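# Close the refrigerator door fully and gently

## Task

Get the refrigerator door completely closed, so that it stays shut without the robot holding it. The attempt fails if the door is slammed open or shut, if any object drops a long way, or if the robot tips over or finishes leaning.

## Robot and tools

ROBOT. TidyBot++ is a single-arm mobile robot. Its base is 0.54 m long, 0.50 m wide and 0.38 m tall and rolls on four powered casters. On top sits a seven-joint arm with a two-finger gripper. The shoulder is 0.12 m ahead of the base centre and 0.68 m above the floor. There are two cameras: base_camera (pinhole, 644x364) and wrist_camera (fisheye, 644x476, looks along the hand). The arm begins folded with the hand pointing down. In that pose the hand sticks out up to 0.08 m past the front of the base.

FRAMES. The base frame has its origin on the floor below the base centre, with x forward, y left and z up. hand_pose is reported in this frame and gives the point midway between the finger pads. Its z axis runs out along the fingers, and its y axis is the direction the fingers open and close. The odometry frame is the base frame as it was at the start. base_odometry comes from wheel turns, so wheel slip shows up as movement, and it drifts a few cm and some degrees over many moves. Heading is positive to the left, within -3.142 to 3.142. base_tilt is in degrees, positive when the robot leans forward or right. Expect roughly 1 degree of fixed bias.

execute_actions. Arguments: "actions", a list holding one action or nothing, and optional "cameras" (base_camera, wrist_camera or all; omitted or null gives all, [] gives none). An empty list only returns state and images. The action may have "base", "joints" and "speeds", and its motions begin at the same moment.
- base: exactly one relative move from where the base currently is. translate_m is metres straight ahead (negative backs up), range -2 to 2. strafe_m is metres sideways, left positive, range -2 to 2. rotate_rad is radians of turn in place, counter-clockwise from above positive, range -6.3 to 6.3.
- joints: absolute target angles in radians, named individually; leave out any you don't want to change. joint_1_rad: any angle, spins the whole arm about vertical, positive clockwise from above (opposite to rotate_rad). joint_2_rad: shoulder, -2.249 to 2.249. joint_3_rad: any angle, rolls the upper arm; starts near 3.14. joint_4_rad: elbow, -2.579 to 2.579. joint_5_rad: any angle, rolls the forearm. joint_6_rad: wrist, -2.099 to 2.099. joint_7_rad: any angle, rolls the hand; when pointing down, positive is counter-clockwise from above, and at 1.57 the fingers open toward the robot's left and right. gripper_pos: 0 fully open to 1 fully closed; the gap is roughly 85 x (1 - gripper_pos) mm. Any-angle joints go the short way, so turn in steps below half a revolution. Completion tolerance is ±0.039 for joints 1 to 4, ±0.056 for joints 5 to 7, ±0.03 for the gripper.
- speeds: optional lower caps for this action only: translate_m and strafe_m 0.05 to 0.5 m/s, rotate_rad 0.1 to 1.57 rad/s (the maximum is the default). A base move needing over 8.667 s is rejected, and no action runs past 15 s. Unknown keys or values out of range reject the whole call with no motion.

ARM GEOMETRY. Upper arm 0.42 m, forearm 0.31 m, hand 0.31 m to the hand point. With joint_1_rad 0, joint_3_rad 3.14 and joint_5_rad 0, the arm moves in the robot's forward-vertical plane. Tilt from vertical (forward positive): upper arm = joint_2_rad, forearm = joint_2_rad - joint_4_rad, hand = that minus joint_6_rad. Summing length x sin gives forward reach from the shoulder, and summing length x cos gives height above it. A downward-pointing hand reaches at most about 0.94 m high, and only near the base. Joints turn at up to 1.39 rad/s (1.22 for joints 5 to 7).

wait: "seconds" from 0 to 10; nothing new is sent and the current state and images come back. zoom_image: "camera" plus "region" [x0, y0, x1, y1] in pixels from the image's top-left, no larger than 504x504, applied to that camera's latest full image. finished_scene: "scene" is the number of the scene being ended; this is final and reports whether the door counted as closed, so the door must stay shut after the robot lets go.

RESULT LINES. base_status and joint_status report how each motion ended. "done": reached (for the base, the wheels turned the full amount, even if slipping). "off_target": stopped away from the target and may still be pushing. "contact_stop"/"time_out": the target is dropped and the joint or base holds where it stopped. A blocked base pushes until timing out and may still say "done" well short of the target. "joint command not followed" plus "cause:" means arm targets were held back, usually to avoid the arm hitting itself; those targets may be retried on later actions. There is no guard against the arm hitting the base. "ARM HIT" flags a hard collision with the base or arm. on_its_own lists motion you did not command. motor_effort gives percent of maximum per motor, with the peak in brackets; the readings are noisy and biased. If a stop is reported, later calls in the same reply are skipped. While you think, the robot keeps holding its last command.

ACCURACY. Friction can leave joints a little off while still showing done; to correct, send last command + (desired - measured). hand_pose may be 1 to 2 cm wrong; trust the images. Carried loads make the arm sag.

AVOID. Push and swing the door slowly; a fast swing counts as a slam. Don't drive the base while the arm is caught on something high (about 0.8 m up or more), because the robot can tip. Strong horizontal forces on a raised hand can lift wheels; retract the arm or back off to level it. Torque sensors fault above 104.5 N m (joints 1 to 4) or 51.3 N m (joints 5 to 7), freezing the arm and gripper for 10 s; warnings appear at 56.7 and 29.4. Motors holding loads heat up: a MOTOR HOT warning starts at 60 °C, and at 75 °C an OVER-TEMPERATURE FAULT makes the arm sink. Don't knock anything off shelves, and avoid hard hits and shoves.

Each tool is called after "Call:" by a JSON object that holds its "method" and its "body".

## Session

Call:
{"method": "execute_actions", "body": {"actions": [{"joints":{"joint_6_rad":0.3}}]}}

Scene clock: 1.47 s.
base_odometry: x=+0.000 y=+0.000 heading=+0.000 (m, m, rad; odometry frame)
base_tilt: forward=+0.1 right=-0.9 (deg)
base_status: not commanded
joint_positions: joint_1_rad=-0.013 joint_2_rad=-0.341 joint_3_rad=+3.149 joint_4_rad=-2.528 joint_5_rad=+0.040 joint_6_rad=+0.298 joint_7_rad=+1.569 gripper_pos=+0.000
joint_status: all done
motor_effort: joint_1_rad=+0(0) joint_2_rad=-6(6) joint_3_rad=-1(0) joint_4_rad=+19(19) joint_5_rad=+1(1) joint_6_rad=+9(10) joint_7_rad=+0(0) (%)
hand_pose: x=+0.5304 y=+0.0072 z=+0.7990 quat_wxyz=(+0.003, +0.810, +0.020, +0.586) (m; base frame)
pictures: base_camera, wrist_camera
Images, in order (width x height): base_camera 644x364, wrist_camera 644x476.

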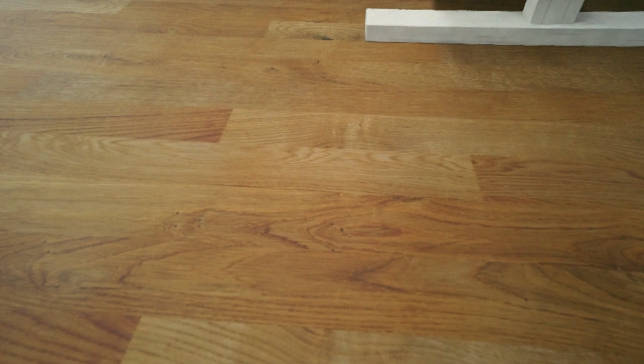

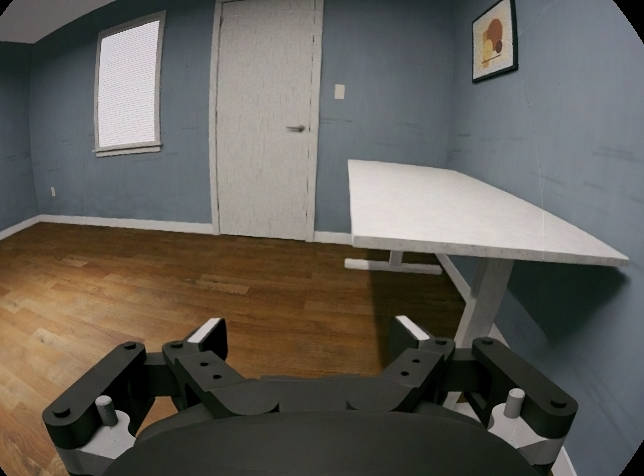

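Call:
{"method": "execute_actions", "body": {"actions": [{"base":{"rotate_rad":1.52}}]}}

Scene clock: 4.13 s.
base_odometry: x=+0.000 y=+0.000 heading=+1.520 (m, m, rad; odometry frame)
base_tilt: forward=+0.1 right=-0.9 (deg)
base_status: done
joint_positions: joint_1_rad=-0.013 joint_2_rad=-0.341 joint_3_rad=+3.149 joint_4_rad=-2.528 joint_5_rad=+0.040 joint_6_rad=+0.298 joint_7_rad=+1.569 gripper_pos=+0.000
joint_status: not commanded
motor_effort: joint_1_rad=+0(1) joint_2_rad=-6(7) joint_3_rad=-1(0) joint_4_rad=+19(19) joint_5_rad=+1(1) joint_6_rad=+9(9) joint_7_rad=+0(0) (%)
hand_pose: x=+0.5304 y=+0.0072 z=+0.7990 quat_wxyz=(+0.003, +0.810, +0.020, +0.586) (m; base frame)
pictures: base_camera, wrist_camera
Images, in order (width x height): base_camera 644x364, wrist_camera 644x476.

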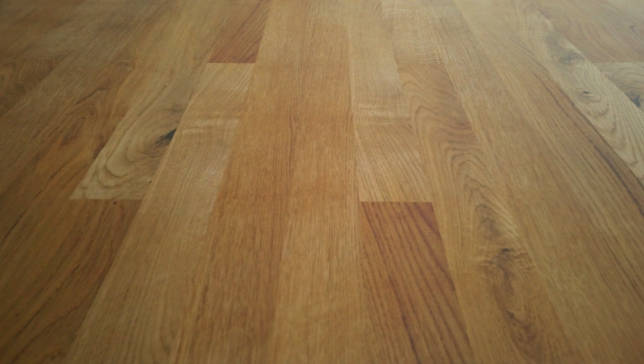

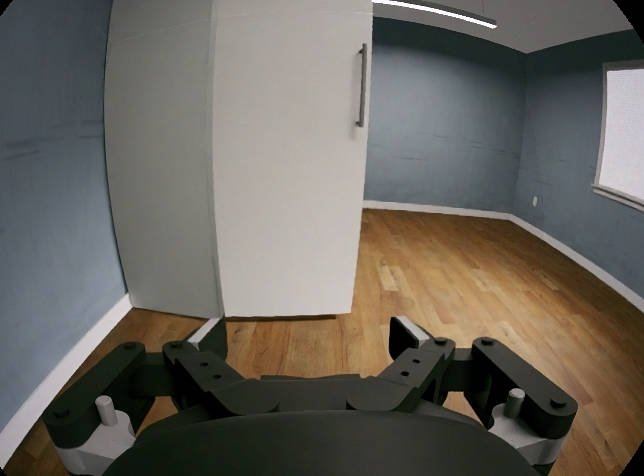

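Call:
{"method": "execute_actions", "body": {"actions": [{"base":{"rotate_rad":-0.38}}], "cameras": []}}

Call:
{"method": "execute_actions", "body": {"actions": [{"base":{"translate_m":1.3},"joints":{"joint_6_rad":-0.2}}]}}

Call:
{"method": "execute_actions", "body": {"actions": [{"base":{"translate_m":1.2}}], "cameras": []}}

Call:
{"method": "execute_actions", "body": {"actions": [{"base":{"rotate_rad":1.95},"joints":{"joint_6_rad":0.2}}]}}

Scene clock: 6.73 s.
base_odometry: x=+0.000 y=+0.000 heading=+1.140 (m, m, rad; odometry frame)
base_tilt: forward=+0.2 right=-0.9 (deg)
base_status: done
joint_positions: joint_1_rad=-0.013 joint_2_rad=-0.341 joint_3_rad=+3.149 joint_4_rad=-2.528 joint_5_rad=+0.040 joint_6_rad=+0.298 joint_7_rad=+1.569 gripper_pos=+0.000
joint_status: not commanded
motor_effort: joint_1_rad=+0(1) joint_2_rad=-6(6) joint_3_rad=-1(0) joint_4_rad=+19(19) joint_5_rad=+1(1) joint_6_rad=+9(9) joint_7_rad=+0(0) (%)
hand_pose: x=+0.5304 y=+0.0072 z=+0.7990 quat_wxyz=(+0.003, +0.810, +0.020, +0.586) (m; base frame)
pictures: none
No camera images: the call's "cameras" was empty. Leave "cameras" out to get every camera's image.

Scene clock: 10.67 s.
base_odometry: x=+0.543 y=+1.181 heading=+1.140 (m, m, rad; odometry frame)
base_tilt: forward=+0.2 right=-0.9 (deg)
base_status: done
joint_positions: joint_1_rad=-0.013 joint_2_rad=-0.342 joint_3_rad=+3.149 joint_4_rad=-2.533 joint_5_rad=+0.040 joint_6_rad=-0.200 joint_7_rad=+1.569 gripper_pos=+0.000
joint_status: all done
motor_effort: joint_1_rad=+0(0) joint_2_rad=-5(7) joint_3_rad=-1(1) joint_4_rad=+17(21) joint_5_rad=+1(1) joint_6_rad=+7(10) joint_7_rad=+0(0) (%)
hand_pose: x=+0.4459 y=+0.0009 z=+0.6677 quat_wxyz=(+0.008, +0.930, +0.019, +0.366) (m; base frame)
pictures: base_camera, wrist_camera
Images, in order (width x height): base_camera 644x364, wrist_camera 644x476.

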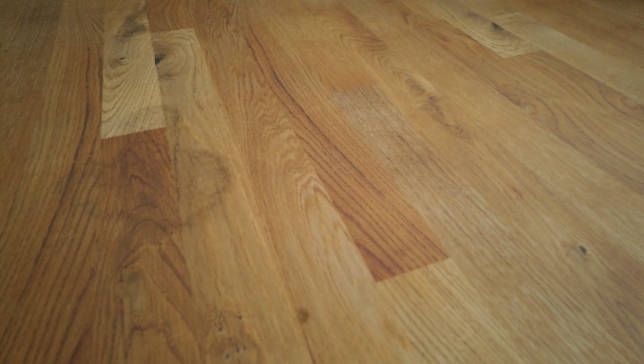

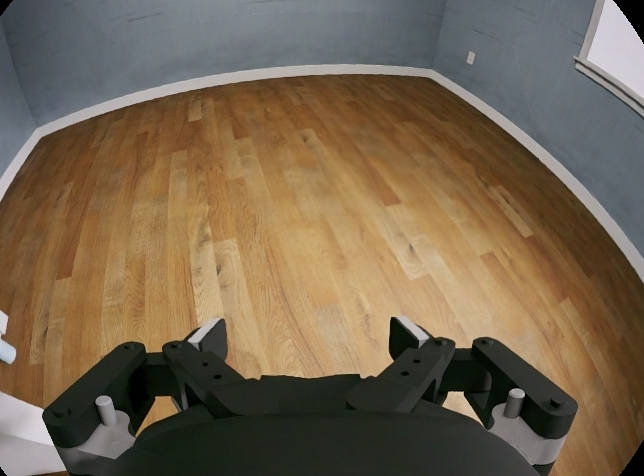

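Scene clock: 14.40 s.
base_odometry: x=+1.045 y=+2.272 heading=+1.140 (m, m, rad; odometry frame)
base_tilt: forward=+0.1 right=-0.8 (deg)
base_status: done
joint_positions: joint_1_rad=-0.013 joint_2_rad=-0.342 joint_3_rad=+3.149 joint_4_rad=-2.533 joint_5_rad=+0.040 joint_6_rad=-0.200 joint_7_rad=+1.569 gripper_pos=+0.000
joint_status: not commanded
motor_effort: joint_1_rad=+0(0) joint_2_rad=-4(6) joint_3_rad=-1(2) joint_4_rad=+17(19) joint_5_rad=+1(1) joint_6_rad=+7(7) joint_7_rad=+0(0) (%)
hand_pose: x=+0.4461 y=+0.0009 z=+0.6678 quat_wxyz=(+0.008, +0.930, +0.019, +0.366) (m; base frame)
pictures: none
No camera images: the call's "cameras" was empty. Leave "cameras" out to get every camera's image.

Scene clock: 16.93 s.
base_odometry: x=+1.045 y=+2.272 heading=+3.089 (m, m, rad; odometry frame)
base_tilt: forward=+0.1 right=-0.9 (deg)
base_status: done
joint_positions: joint_1_rad=-0.013 joint_2_rad=-0.342 joint_3_rad=+3.149 joint_4_rad=-2.525 joint_5_rad=+0.040 joint_6_rad=+0.198 joint_7_rad=+1.569 gripper_pos=+0.000
joint_status: all done
motor_effort: joint_1_rad=+0(1) joint_2_rad=-6(6) joint_3_rad=-1(0) joint_4_rad=+19(20) joint_5_rad=+1(1) joint_6_rad=+9(9) joint_7_rad=+0(0) (%)
hand_pose: x=+0.5201 y=+0.0060 z=+0.7720 quat_wxyz=(+0.004, +0.837, +0.020, +0.546) (m; base frame)
pictures: base_camera, wrist_camera
Images, in order (width x height): base_camera 644x364, wrist_camera 644x476.

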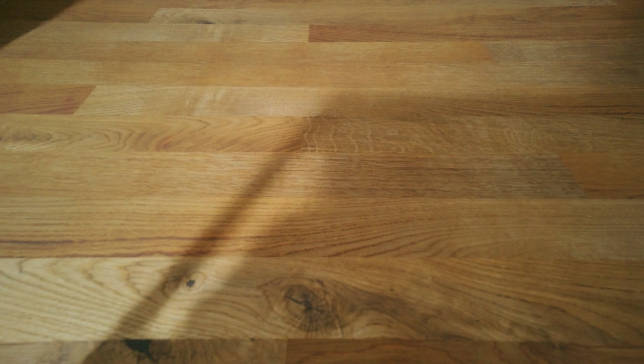

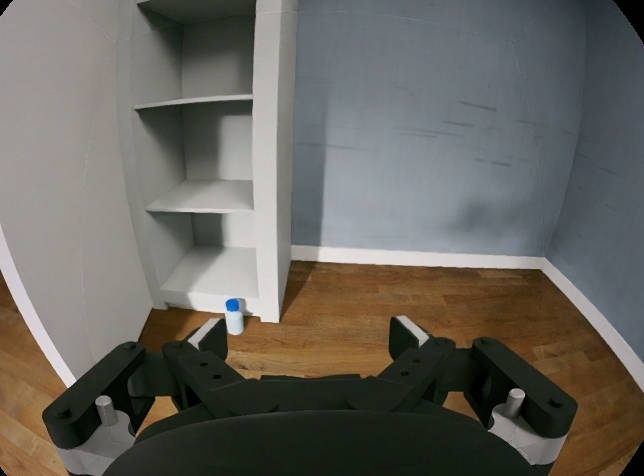

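Call:
{"method": "execute_actions", "body": {"actions": [{"base":{"translate_m":0.55},"joints":{"joint_5_rad":0,"joint_2_rad":1.585,"joint_4_rad":-1.75,"joint_6_rad":0.8}}]}}

Call:
{"method": "execute_actions", "body": {"actions": [{"base":{"rotate_rad":0.43}}]}}

Scene clock: 20.70 s.
base_odometry: x=+0.495 y=+2.300 heading=+3.090 (m, m, rad; odometry frame)
base_tilt: forward=+0.2 right=-0.9 (deg)
base_status: done
joint_positions: joint_1_rad=-0.013 joint_2_rad=+1.579 joint_3_rad=+3.149 joint_4_rad=-1.762 joint_5_rad=+0.040 joint_6_rad=+0.774 joint_7_rad=+1.569 gripper_pos=+0.000
joint_status: all done
motor_effort: joint_1_rad=+0(0) joint_2_rad=-34(36) joint_3_rad=-3(2) joint_4_rad=-2(20) joint_5_rad=+1(1) joint_6_rad=+6(10) joint_7_rad=+0(0) (%)
hand_pose: x=+0.6459 y=+0.0128 z=+0.1086 quat_wxyz=(-0.008, +0.959, +0.025, +0.283) (m; base frame)
pictures: base_camera, wrist_camera
Images, in order (width x height): base_camera 644x364, wrist_camera 644x476.

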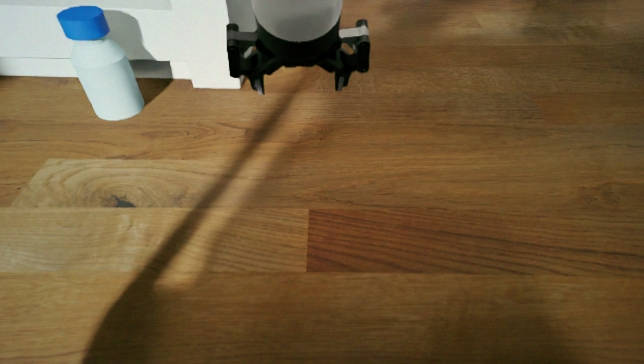

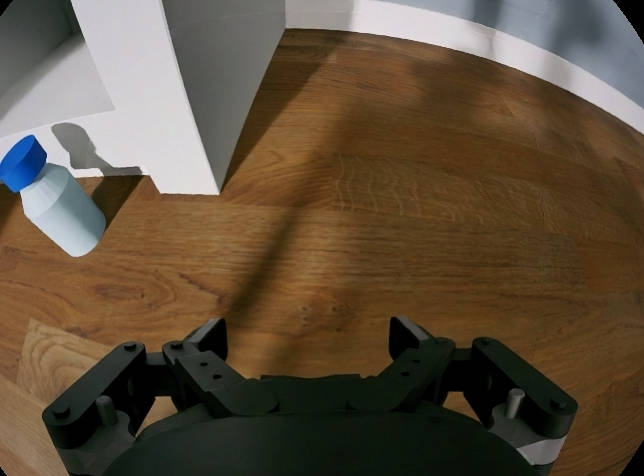

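Scene clock: 22.03 s.
base_odometry: x=+0.495 y=+2.300 heading=-2.763 (m, m, rad; odometry frame)
base_tilt: forward=+0.1 right=-1.0 (deg)
base_status: done
joint_positions: joint_1_rad=-0.025 joint_2_rad=+1.579 joint_3_rad=+3.144 joint_4_rad=-1.758 joint_5_rad=+0.040 joint_6_rad=+0.776 joint_7_rad=+1.569 gripper_pos=+0.000
joint_status: not commanded
motor_effort: joint_1_rad=+0(5) joint_2_rad=-34(34) joint_3_rad=-3(3) joint_4_rad=-2(3) joint_5_rad=+1(0) joint_6_rad=+5(6) joint_7_rad=+0(0) (%)
hand_pose: x=+0.6486 y=+0.0220 z=+0.1095 quat_wxyz=(-0.012, +0.958, +0.029, +0.286) (m; base frame)
pictures: base_camera, wrist_camera
Images, in order (width x height): base_camera 644x364, wrist_camera 644x476.

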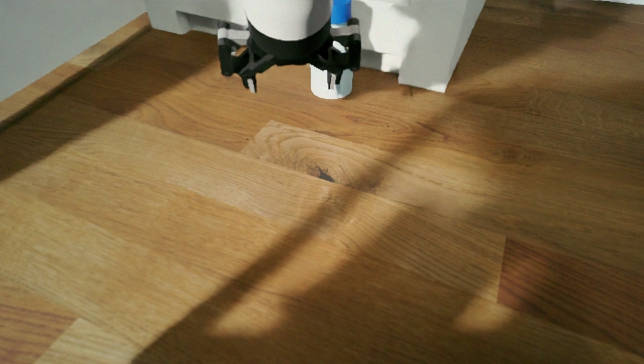

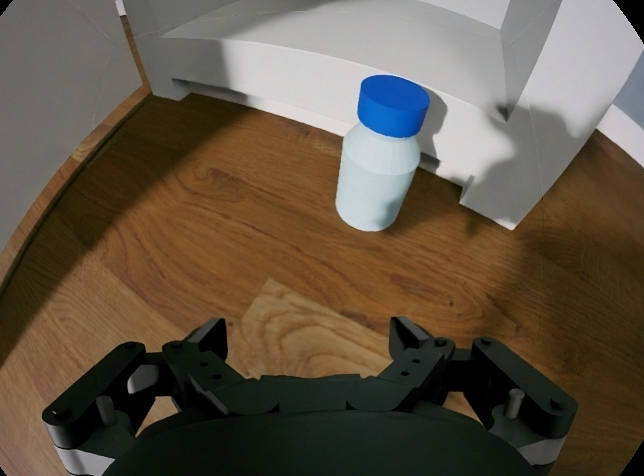

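Call:
{"method": "execute_actions", "body": {"actions": [{"base":{"strafe_m":-0.055}}], "cameras": []}}

Call:
{"method": "execute_actions", "body": {"actions": [{"base":{"translate_m":0.19},"speeds":{"translate_m":0.2}}]}}

Scene clock: 23.43 s.
base_odometry: x=+0.475 y=+2.351 heading=-2.763 (m, m, rad; odometry frame)
base_tilt: forward=+0.1 right=-0.9 (deg)
base_status: done
joint_positions: joint_1_rad=-0.018 joint_2_rad=+1.579 joint_3_rad=+3.144 joint_4_rad=-1.758 joint_5_rad=+0.040 joint_6_rad=+0.776 joint_7_rad=+1.569 gripper_pos=+0.000
joint_status: not commanded
motor_effort: joint_1_rad=+0(3) joint_2_rad=-34(34) joint_3_rad=-2(4) joint_4_rad=-2(2) joint_5_rad=+1(2) joint_6_rad=+6(6) joint_7_rad=+0(0) (%)
hand_pose: x=+0.6488 y=+0.0178 z=+0.1095 quat_wxyz=(-0.011, +0.958, +0.026, +0.286) (m; base frame)
pictures: none
No camera images: the call's "cameras" was empty. Leave "cameras" out to get every camera's image.

Scene clock: 25.13 s.
base_odometry: x=+0.298 y=+2.281 heading=-2.763 (m, m, rad; odometry frame)
base_tilt: forward=+0.1 right=-0.8 (deg)
base_status: done
joint_positions: joint_1_rad=-0.018 joint_2_rad=+1.579 joint_3_rad=+3.144 joint_4_rad=-1.754 joint_5_rad=+0.040 joint_6_rad=+0.777 joint_7_rad=+1.569 gripper_pos=+0.000
joint_status: not commanded
motor_effort: joint_1_rad=+0(1) joint_2_rad=-34(36) joint_3_rad=-3(3) joint_4_rad=-2(3) joint_5_rad=+1(1) joint_6_rad=+5(6) joint_7_rad=+0(0) (%)
hand_pose: x=+0.6514 y=+0.0178 z=+0.1100 quat_wxyz=(-0.011, +0.957, +0.026, +0.288) (m; base frame)
pictures: base_camera, wrist_camera
Images, in order (width x height): base_camera 644x364, wrist_camera 644x476.

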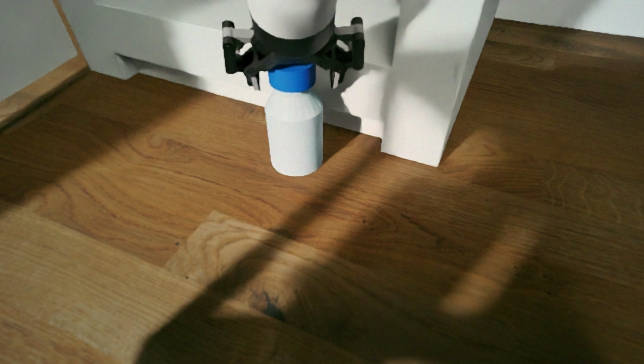

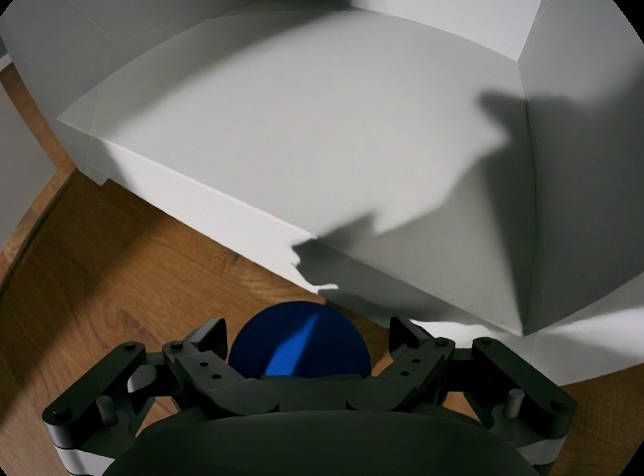

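Call:
{"method": "execute_actions", "body": {"actions": [{"joints":{"gripper_pos":1}}], "cameras": []}}

Call:
{"method": "execute_actions", "body": {"actions": [{"base":{"translate_m":-0.52},"joints":{"joint_2_rad":1.5}}], "cameras": []}}

Call:
{"method": "execute_actions", "body": {"actions": [{"base":{"rotate_rad":-2.0}}], "cameras": []}}

Call:
{"method": "execute_actions", "body": {"actions": [{"joints":{"joint_2_rad":1.585}}]}}

Call:
{"method": "execute_actions", "body": {"actions": [{"joints":{"gripper_pos":0}}], "cameras": []}}

Call:
{"method": "execute_actions", "body": {"actions": [{"base":{"translate_m":-1.55},"joints":{"joint_2_rad":-0.35,"joint_4_rad":-2.5,"joint_6_rad":-0.9}}]}}

Call:
{"method": "execute_actions", "body": {"actions": [{"base":{"rotate_rad":0.45},"joints":{"joint_1_rad":1.5}}]}}

Scene clock: 28.07 s.
base_odometry: x=+0.298 y=+2.281 heading=-2.763 (m, m, rad; odometry frame)
base_tilt: forward=+0.1 right=-0.9 (deg)
base_status: not commanded
joint_positions: joint_1_rad=-0.018 joint_2_rad=+1.577 joint_3_rad=+3.144 joint_4_rad=-1.754 joint_5_rad=+0.039 joint_6_rad=+0.788 joint_7_rad=+1.569 gripper_pos=+0.420
joint_status: gripper_pos off_target (ended at +0.420, target +1.000)
motor_effort: joint_1_rad=+0(3) joint_2_rad=-33(37) joint_3_rad=-3(4) joint_4_rad=-1(3) joint_5_rad=+1(0) joint_6_rad=+6(7) joint_7_rad=+0(0) (%)
hand_pose: x=+0.6552 y=+0.0179 z=+0.1132 quat_wxyz=(-0.011, +0.955, +0.025, +0.294) (m; base frame)
pictures: none
No camera images: the call's "cameras" was empty. Leave "cameras" out to get every camera's image.

Scene clock: 30.57 s.
base_odometry: x=+0.782 y=+2.474 heading=-2.763 (m, m, rad; odometry frame)
base_tilt: forward=+0.0 right=-0.9 (deg)
base_status: done
joint_positions: joint_1_rad=-0.017 joint_2_rad=+1.522 joint_3_rad=+3.144 joint_4_rad=-1.758 joint_5_rad=+0.039 joint_6_rad=+0.788 joint_7_rad=+1.569 gripper_pos=+0.420
joint_status: all done
motor_effort: joint_1_rad=+0(3) joint_2_rad=-40(40) joint_3_rad=-3(4) joint_4_rad=+1(3) joint_5_rad=+1(1) joint_6_rad=+9(9) joint_7_rad=+0(0) (%)
hand_pose: x=+0.6838 y=+0.0183 z=+0.1430 quat_wxyz=(-0.010, +0.947, +0.025, +0.319) (m; base frame)
pictures: none
No camera images: the call's "cameras" was empty. Leave "cameras" out to get every camera's image.

Scene clock: 33.13 s.
base_odometry: x=+0.782 y=+2.474 heading=+1.520 (m, m, rad; odometry frame)
base_tilt: forward=+0.2 right=-1.0 (deg)
base_status: done
joint_positions: joint_1_rad=-0.009 joint_2_rad=+1.517 joint_3_rad=+3.151 joint_4_rad=-1.745 joint_5_rad=+0.036 joint_6_rad=+0.788 joint_7_rad=+1.569 gripper_pos=+0.420
joint_status: not commanded
motor_effort: joint_1_rad=+0(5) joint_2_rad=-39(40) joint_3_rad=-3(6) joint_4_rad=+1(1) joint_5_rad=+1(2) joint_6_rad=+9(8) joint_7_rad=+0(0) (%)
hand_pose: x=+0.6939 y=+0.0092 z=+0.1478 quat_wxyz=(-0.005, +0.945, +0.021, +0.327) (m; base frame)
pictures: none
No camera images: the call's "cameras" was empty. Leave "cameras" out to get every camera's image.

Scene clock: 34.13 s.
base_odometry: x=+0.782 y=+2.474 heading=+1.520 (m, m, rad; odometry frame)
base_tilt: forward=+0.1 right=-0.9 (deg)
base_status: not commanded
joint_positions: joint_1_rad=-0.009 joint_2_rad=+1.580 joint_3_rad=+3.151 joint_4_rad=-1.747 joint_5_rad=+0.036 joint_6_rad=+0.796 joint_7_rad=+1.569 gripper_pos=+0.420
joint_status: all done
motor_effort: joint_1_rad=+0(1) joint_2_rad=-33(39) joint_3_rad=-1(3) joint_4_rad=-2(1) joint_5_rad=+1(2) joint_6_rad=+5(8) joint_7_rad=+0(0) (%)
hand_pose: x=+0.6599 y=+0.0089 z=+0.1137 quat_wxyz=(-0.006, +0.954, +0.021, +0.300) (m; base frame)
pictures: base_camera, wrist_camera
Images, in order (width x height): base_camera 644x364, wrist_camera 644x476.

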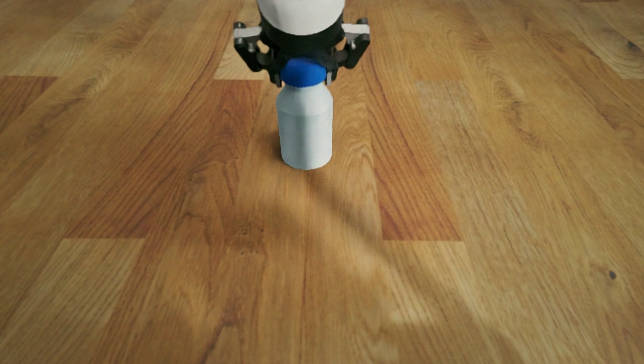

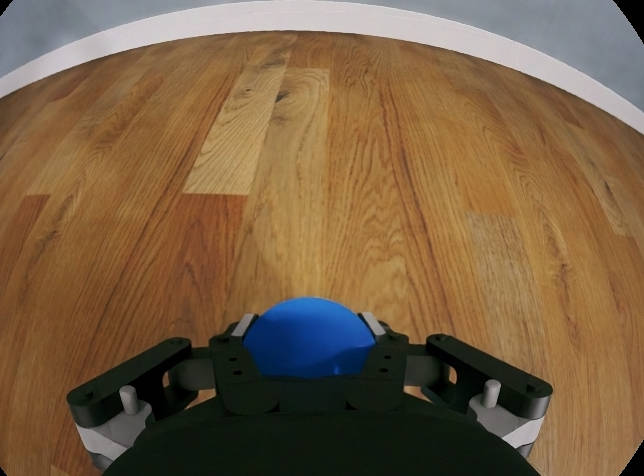

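Scene clock: 35.23 s.
base_odometry: x=+0.782 y=+2.474 heading=+1.520 (m, m, rad; odometry frame)
base_tilt: forward=+0.1 right=-0.9 (deg)
base_status: not commanded
joint_positions: joint_1_rad=-0.009 joint_2_rad=+1.580 joint_3_rad=+3.151 joint_4_rad=-1.747 joint_5_rad=+0.036 joint_6_rad=+0.796 joint_7_rad=+1.569 gripper_pos=+0.000
joint_status: all done
motor_effort: joint_1_rad=+0(0) joint_2_rad=-34(36) joint_3_rad=-3(1) joint_4_rad=-1(2) joint_5_rad=+1(1) joint_6_rad=+5(7) joint_7_rad=+0(0) (%)
hand_pose: x=+0.6599 y=+0.0089 z=+0.1137 quat_wxyz=(-0.006, +0.954, +0.021, +0.300) (m; base frame)
pictures: none
No camera images: the call's "cameras" was empty. Leave "cameras" out to get every camera's image.

Scene clock: 39.67 s.
base_odometry: x=+0.702 y=+0.925 heading=+1.520 (m, m, rad; odometry frame)
base_tilt: forward=+0.0 right=-0.9 (deg)
base_status: done
joint_positions: joint_1_rad=-0.009 joint_2_rad=-0.342 joint_3_rad=+3.151 joint_4_rad=-2.493 joint_5_rad=+0.036 joint_6_rad=-0.878 joint_7_rad=+1.569 gripper_pos=+0.000
joint_status: all done
motor_effort: joint_1_rad=+0(1) joint_2_rad=-2(36) joint_3_rad=-2(2) joint_4_rad=+14(16) joint_5_rad=+1(1) joint_6_rad=+1(6) joint_7_rad=+0(0) (%)
hand_pose: x=+0.2758 y=-0.0070 z=+0.5966 quat_wxyz=(+0.013, +0.998, +0.010, +0.056) (m; base frame)
pictures: base_camera, wrist_camera
Images, in order (width x height): base_camera 644x364, wrist_camera 644x476.

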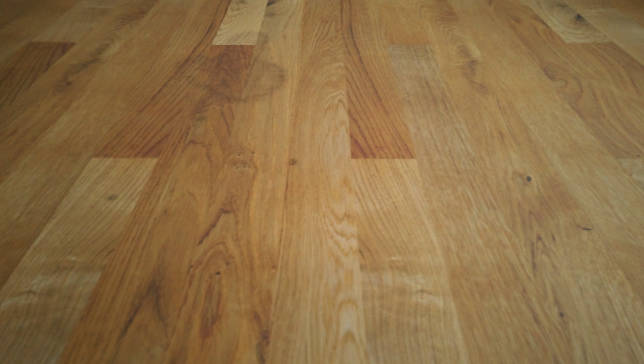

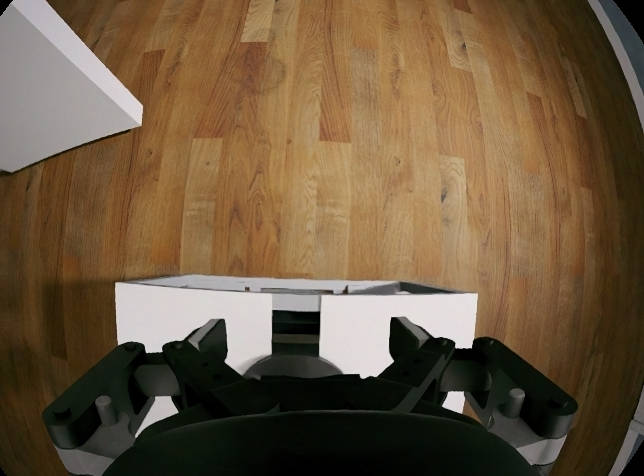

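Scene clock: 42.40 s.
base_odometry: x=+0.702 y=+0.925 heading=+1.969 (m, m, rad; odometry frame)
base_tilt: forward=+0.1 right=-1.0 (deg)
base_status: done
joint_positions: joint_1_rad=+1.479 joint_2_rad=-0.342 joint_3_rad=+3.151 joint_4_rad=-2.493 joint_5_rad=+0.036 joint_6_rad=-0.878 joint_7_rad=+1.569 gripper_pos=+0.000
joint_status: all done
motor_effort: joint_1_rad=+0(2) joint_2_rad=-2(2) joint_3_rad=-1(1) joint_4_rad=+14(15) joint_5_rad=+1(2) joint_6_rad=+2(2) joint_7_rad=+0(0) (%)
hand_pose: x=+0.1250 y=-0.1569 z=+0.5966 quat_wxyz=(+0.048, +0.741, -0.669, +0.033) (m; base frame)
pictures: base_camera, wrist_camera
Images, in order (width x height): base_camera 644x364, wrist_camera 644x476.

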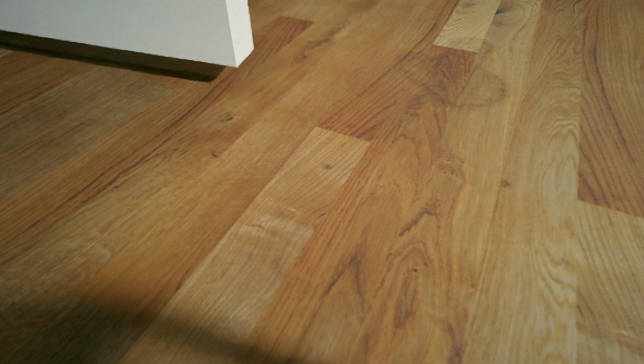

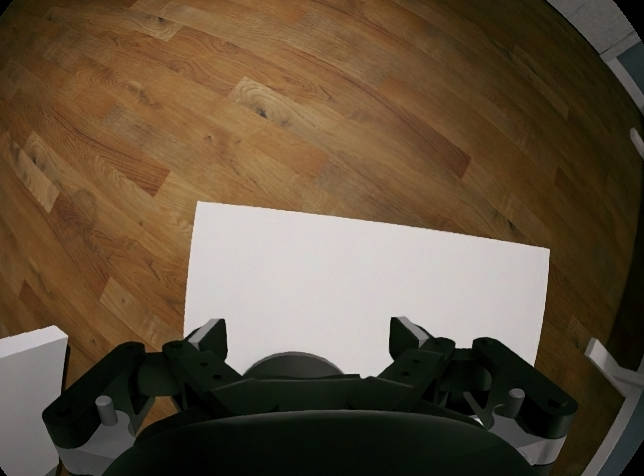

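Tip about (0.85, 0.13).

Call:
{"method": "execute_actions", "body": {"actions": [{"base":{"rotate_rad":0.07}}], "cameras": []}}

Call:
{"method": "execute_actions", "body": {"actions": [{"base":{"translate_m":0.48}}], "cameras": ["base_camera"]}}

Call:
{"method": "execute_actions", "body": {"actions": [{"base":{"translate_m":0.65},"speeds":{"translate_m":0.12}}]}}

Call:
{"method": "execute_actions", "body": {"actions": [{"base":{"strafe_m":0.08},"speeds":{"strafe_m":0.06},"joints":{"joint_1_rad":0.3}}]}}

Scene clock: 44.30 s.
base_odometry: x=+0.702 y=+0.925 heading=+2.039 (m, m, rad; odometry frame)
base_tilt: forward=+0.2 right=-0.9 (deg)
base_status: done
joint_positions: joint_1_rad=+1.479 joint_2_rad=-0.342 joint_3_rad=+3.151 joint_4_rad=-2.493 joint_5_rad=+0.036 joint_6_rad=-0.878 joint_7_rad=+1.569 gripper_pos=+0.000
joint_status: not commanded
motor_effort: joint_1_rad=+0(0) joint_2_rad=-2(3) joint_3_rad=-1(1) joint_4_rad=+14(15) joint_5_rad=+1(1) joint_6_rad=+1(2) joint_7_rad=+0(0) (%)
hand_pose: x=+0.1249 y=-0.1569 z=+0.5966 quat_wxyz=(+0.048, +0.741, -0.669, +0.033) (m; base frame)
pictures: none
No camera images: the call's "cameras" was empty. Leave "cameras" out to get every camera's image.

Scene clock: 46.60 s.
base_odometry: x=+0.485 y=+1.354 heading=+2.039 (m, m, rad; odometry frame)
base_tilt: forward=+0.1 right=-0.9 (deg)
base_status: done
joint_positions: joint_1_rad=+1.479 joint_2_rad=-0.342 joint_3_rad=+3.151 joint_4_rad=-2.493 joint_5_rad=+0.036 joint_6_rad=-0.878 joint_7_rad=+1.569 gripper_pos=+0.000
joint_status: not commanded
motor_effort: joint_1_rad=+0(0) joint_2_rad=-2(2) joint_3_rad=-1(1) joint_4_rad=+14(14) joint_5_rad=+1(2) joint_6_rad=+2(2) joint_7_rad=+0(0) (%)
hand_pose: x=+0.1249 y=-0.1569 z=+0.5966 quat_wxyz=(+0.048, +0.741, -0.669, +0.033) (m; base frame)
pictures: base_camera
Images, in order (width x height): base_camera 644x364.

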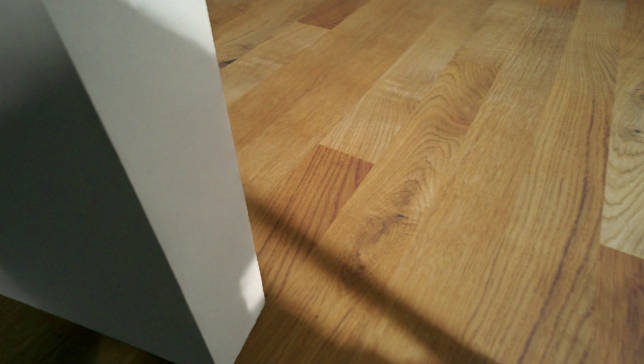

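Scene clock: 52.60 s.
base_odometry: x=+0.192 y=+1.934 heading=+2.039 (m, m, rad; odometry frame)
base_tilt: forward=+0.1 right=-0.9 (deg)
base_status: done
joint_positions: joint_1_rad=+1.479 joint_2_rad=-0.342 joint_3_rad=+3.151 joint_4_rad=-2.493 joint_5_rad=+0.036 joint_6_rad=-0.878 joint_7_rad=+1.569 gripper_pos=+0.000
joint_status: not commanded
motor_effort: joint_1_rad=+0(1) joint_2_rad=-2(3) joint_3_rad=-1(1) joint_4_rad=+14(15) joint_5_rad=+1(2) joint_6_rad=+2(2) joint_7_rad=+0(0) (%)
hand_pose: x=+0.1250 y=-0.1568 z=+0.5966 quat_wxyz=(+0.047, +0.741, -0.669, +0.033) (m; base frame)
pictures: base_camera, wrist_camera
Images, in order (width x height): base_camera 644x364, wrist_camera 644x476.

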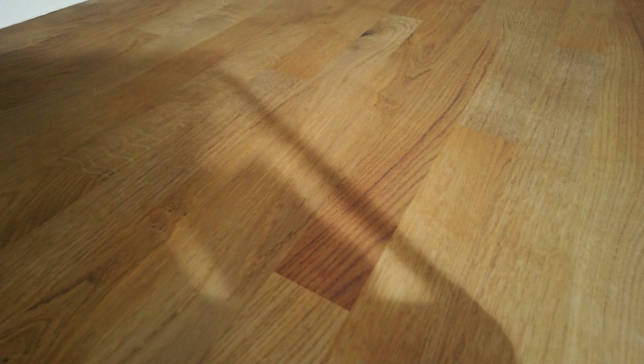

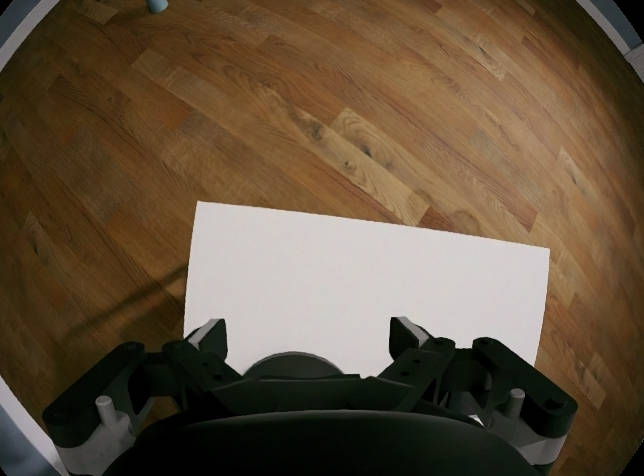

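Scene clock: 55.07 s.
base_odometry: x=+0.120 y=+1.898 heading=+2.039 (m, m, rad; odometry frame)
base_tilt: forward=+0.1 right=-0.9 (deg)
base_status: done
joint_positions: joint_1_rad=+0.321 joint_2_rad=-0.342 joint_3_rad=+3.151 joint_4_rad=-2.493 joint_5_rad=+0.036 joint_6_rad=-0.878 joint_7_rad=+1.569 gripper_pos=+0.000
joint_status: all done
motor_effort: joint_1_rad=+0(1) joint_2_rad=-2(4) joint_3_rad=-2(0) joint_4_rad=+14(15) joint_5_rad=+1(2) joint_6_rad=+2(2) joint_7_rad=+0(0) (%)
hand_pose: x=+0.2651 y=-0.0574 z=+0.5966 quat_wxyz=(+0.022, +0.986, -0.154, +0.053) (m; base frame)
pictures: base_camera, wrist_camera
Images, in order (width x height): base_camera 644x364, wrist_camera 644x476.

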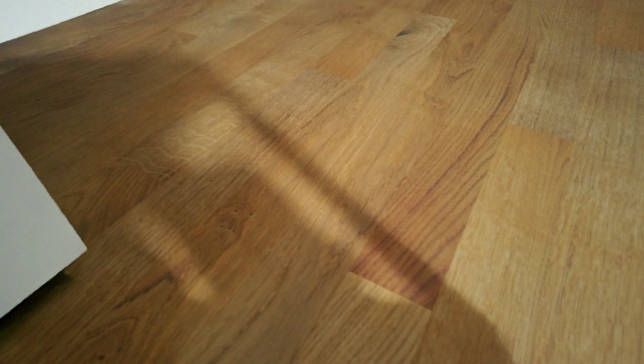

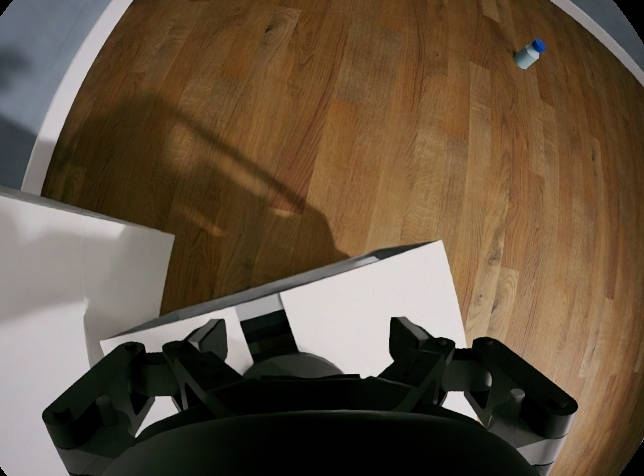

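Call:
{"method": "execute_actions", "body": {"actions": [{"base":{"strafe_m":0.1},"speeds":{"strafe_m":0.05}}]}}

Scene clock: 60.03 s.
base_odometry: x=+0.063 y=+1.869 heading=+2.037 (m, m, rad; odometry frame)
base_tilt: forward=+0.1 right=-0.9 (deg)
base_status: strafe_m time_out (by the wheels' count: +0.064 of +0.100)
joint_positions: joint_1_rad=+0.321 joint_2_rad=-0.344 joint_3_rad=+3.150 joint_4_rad=-2.495 joint_5_rad=+0.034 joint_6_rad=-0.880 joint_7_rad=+1.569 gripper_pos=+0.000
joint_status: not commanded
motor_effort: joint_1_rad=+0(0) joint_2_rad=-2(7) joint_3_rad=-2(7) joint_4_rad=+14(16) joint_5_rad=+1(2) joint_6_rad=+1(3) joint_7_rad=+0(0) (%)
hand_pose: x=+0.2644 y=-0.0565 z=+0.5964 quat_wxyz=(+0.021, +0.986, -0.154, +0.053) (m; base frame)
pictures: base_camera, wrist_camera
Images, in order (width x height): base_camera 644x364, wrist_camera 644x476.

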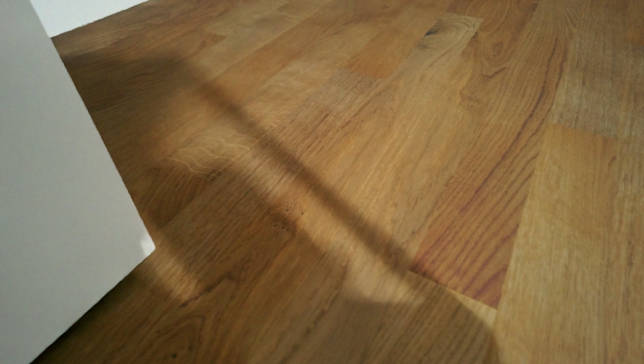

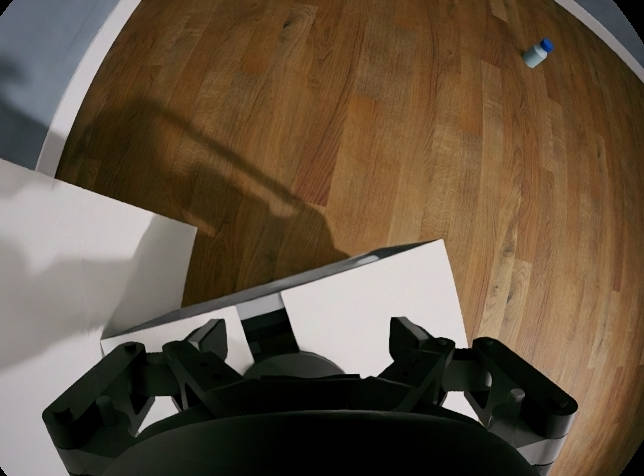

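Call:
{"method": "execute_actions", "body": {"actions": [{"base":{"strafe_m":-0.07}}]}}

Call:
{"method": "finished_scene", "body": {"scene": 2}}

Scene clock: 61.50 s.
base_odometry: x=+0.125 y=+1.901 heading=+2.037 (m, m, rad; odometry frame)
base_tilt: forward=+0.1 right=-0.9 (deg)
base_status: done
joint_positions: joint_1_rad=+0.321 joint_2_rad=-0.344 joint_3_rad=+3.150 joint_4_rad=-2.495 joint_5_rad=+0.034 joint_6_rad=-0.880 joint_7_rad=+1.569 gripper_pos=+0.000
joint_status: not commanded
motor_effort: joint_1_rad=+0(0) joint_2_rad=-2(2) joint_3_rad=-2(1) joint_4_rad=+14(15) joint_5_rad=+1(2) joint_6_rad=+1(2) joint_7_rad=+0(0) (%)
hand_pose: x=+0.2644 y=-0.0565 z=+0.5964 quat_wxyz=(+0.021, +0.986, -0.154, +0.053) (m; base frame)
pictures: base_camera, wrist_camera
Images, in order (width x height): base_camera 644x364, wrist_camera 644x476.

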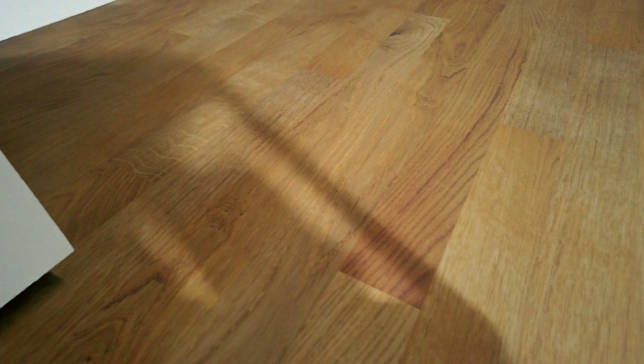

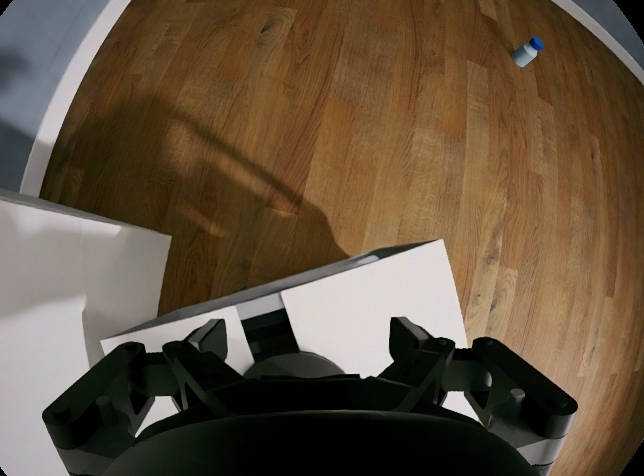

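The scene is finished: the task was done.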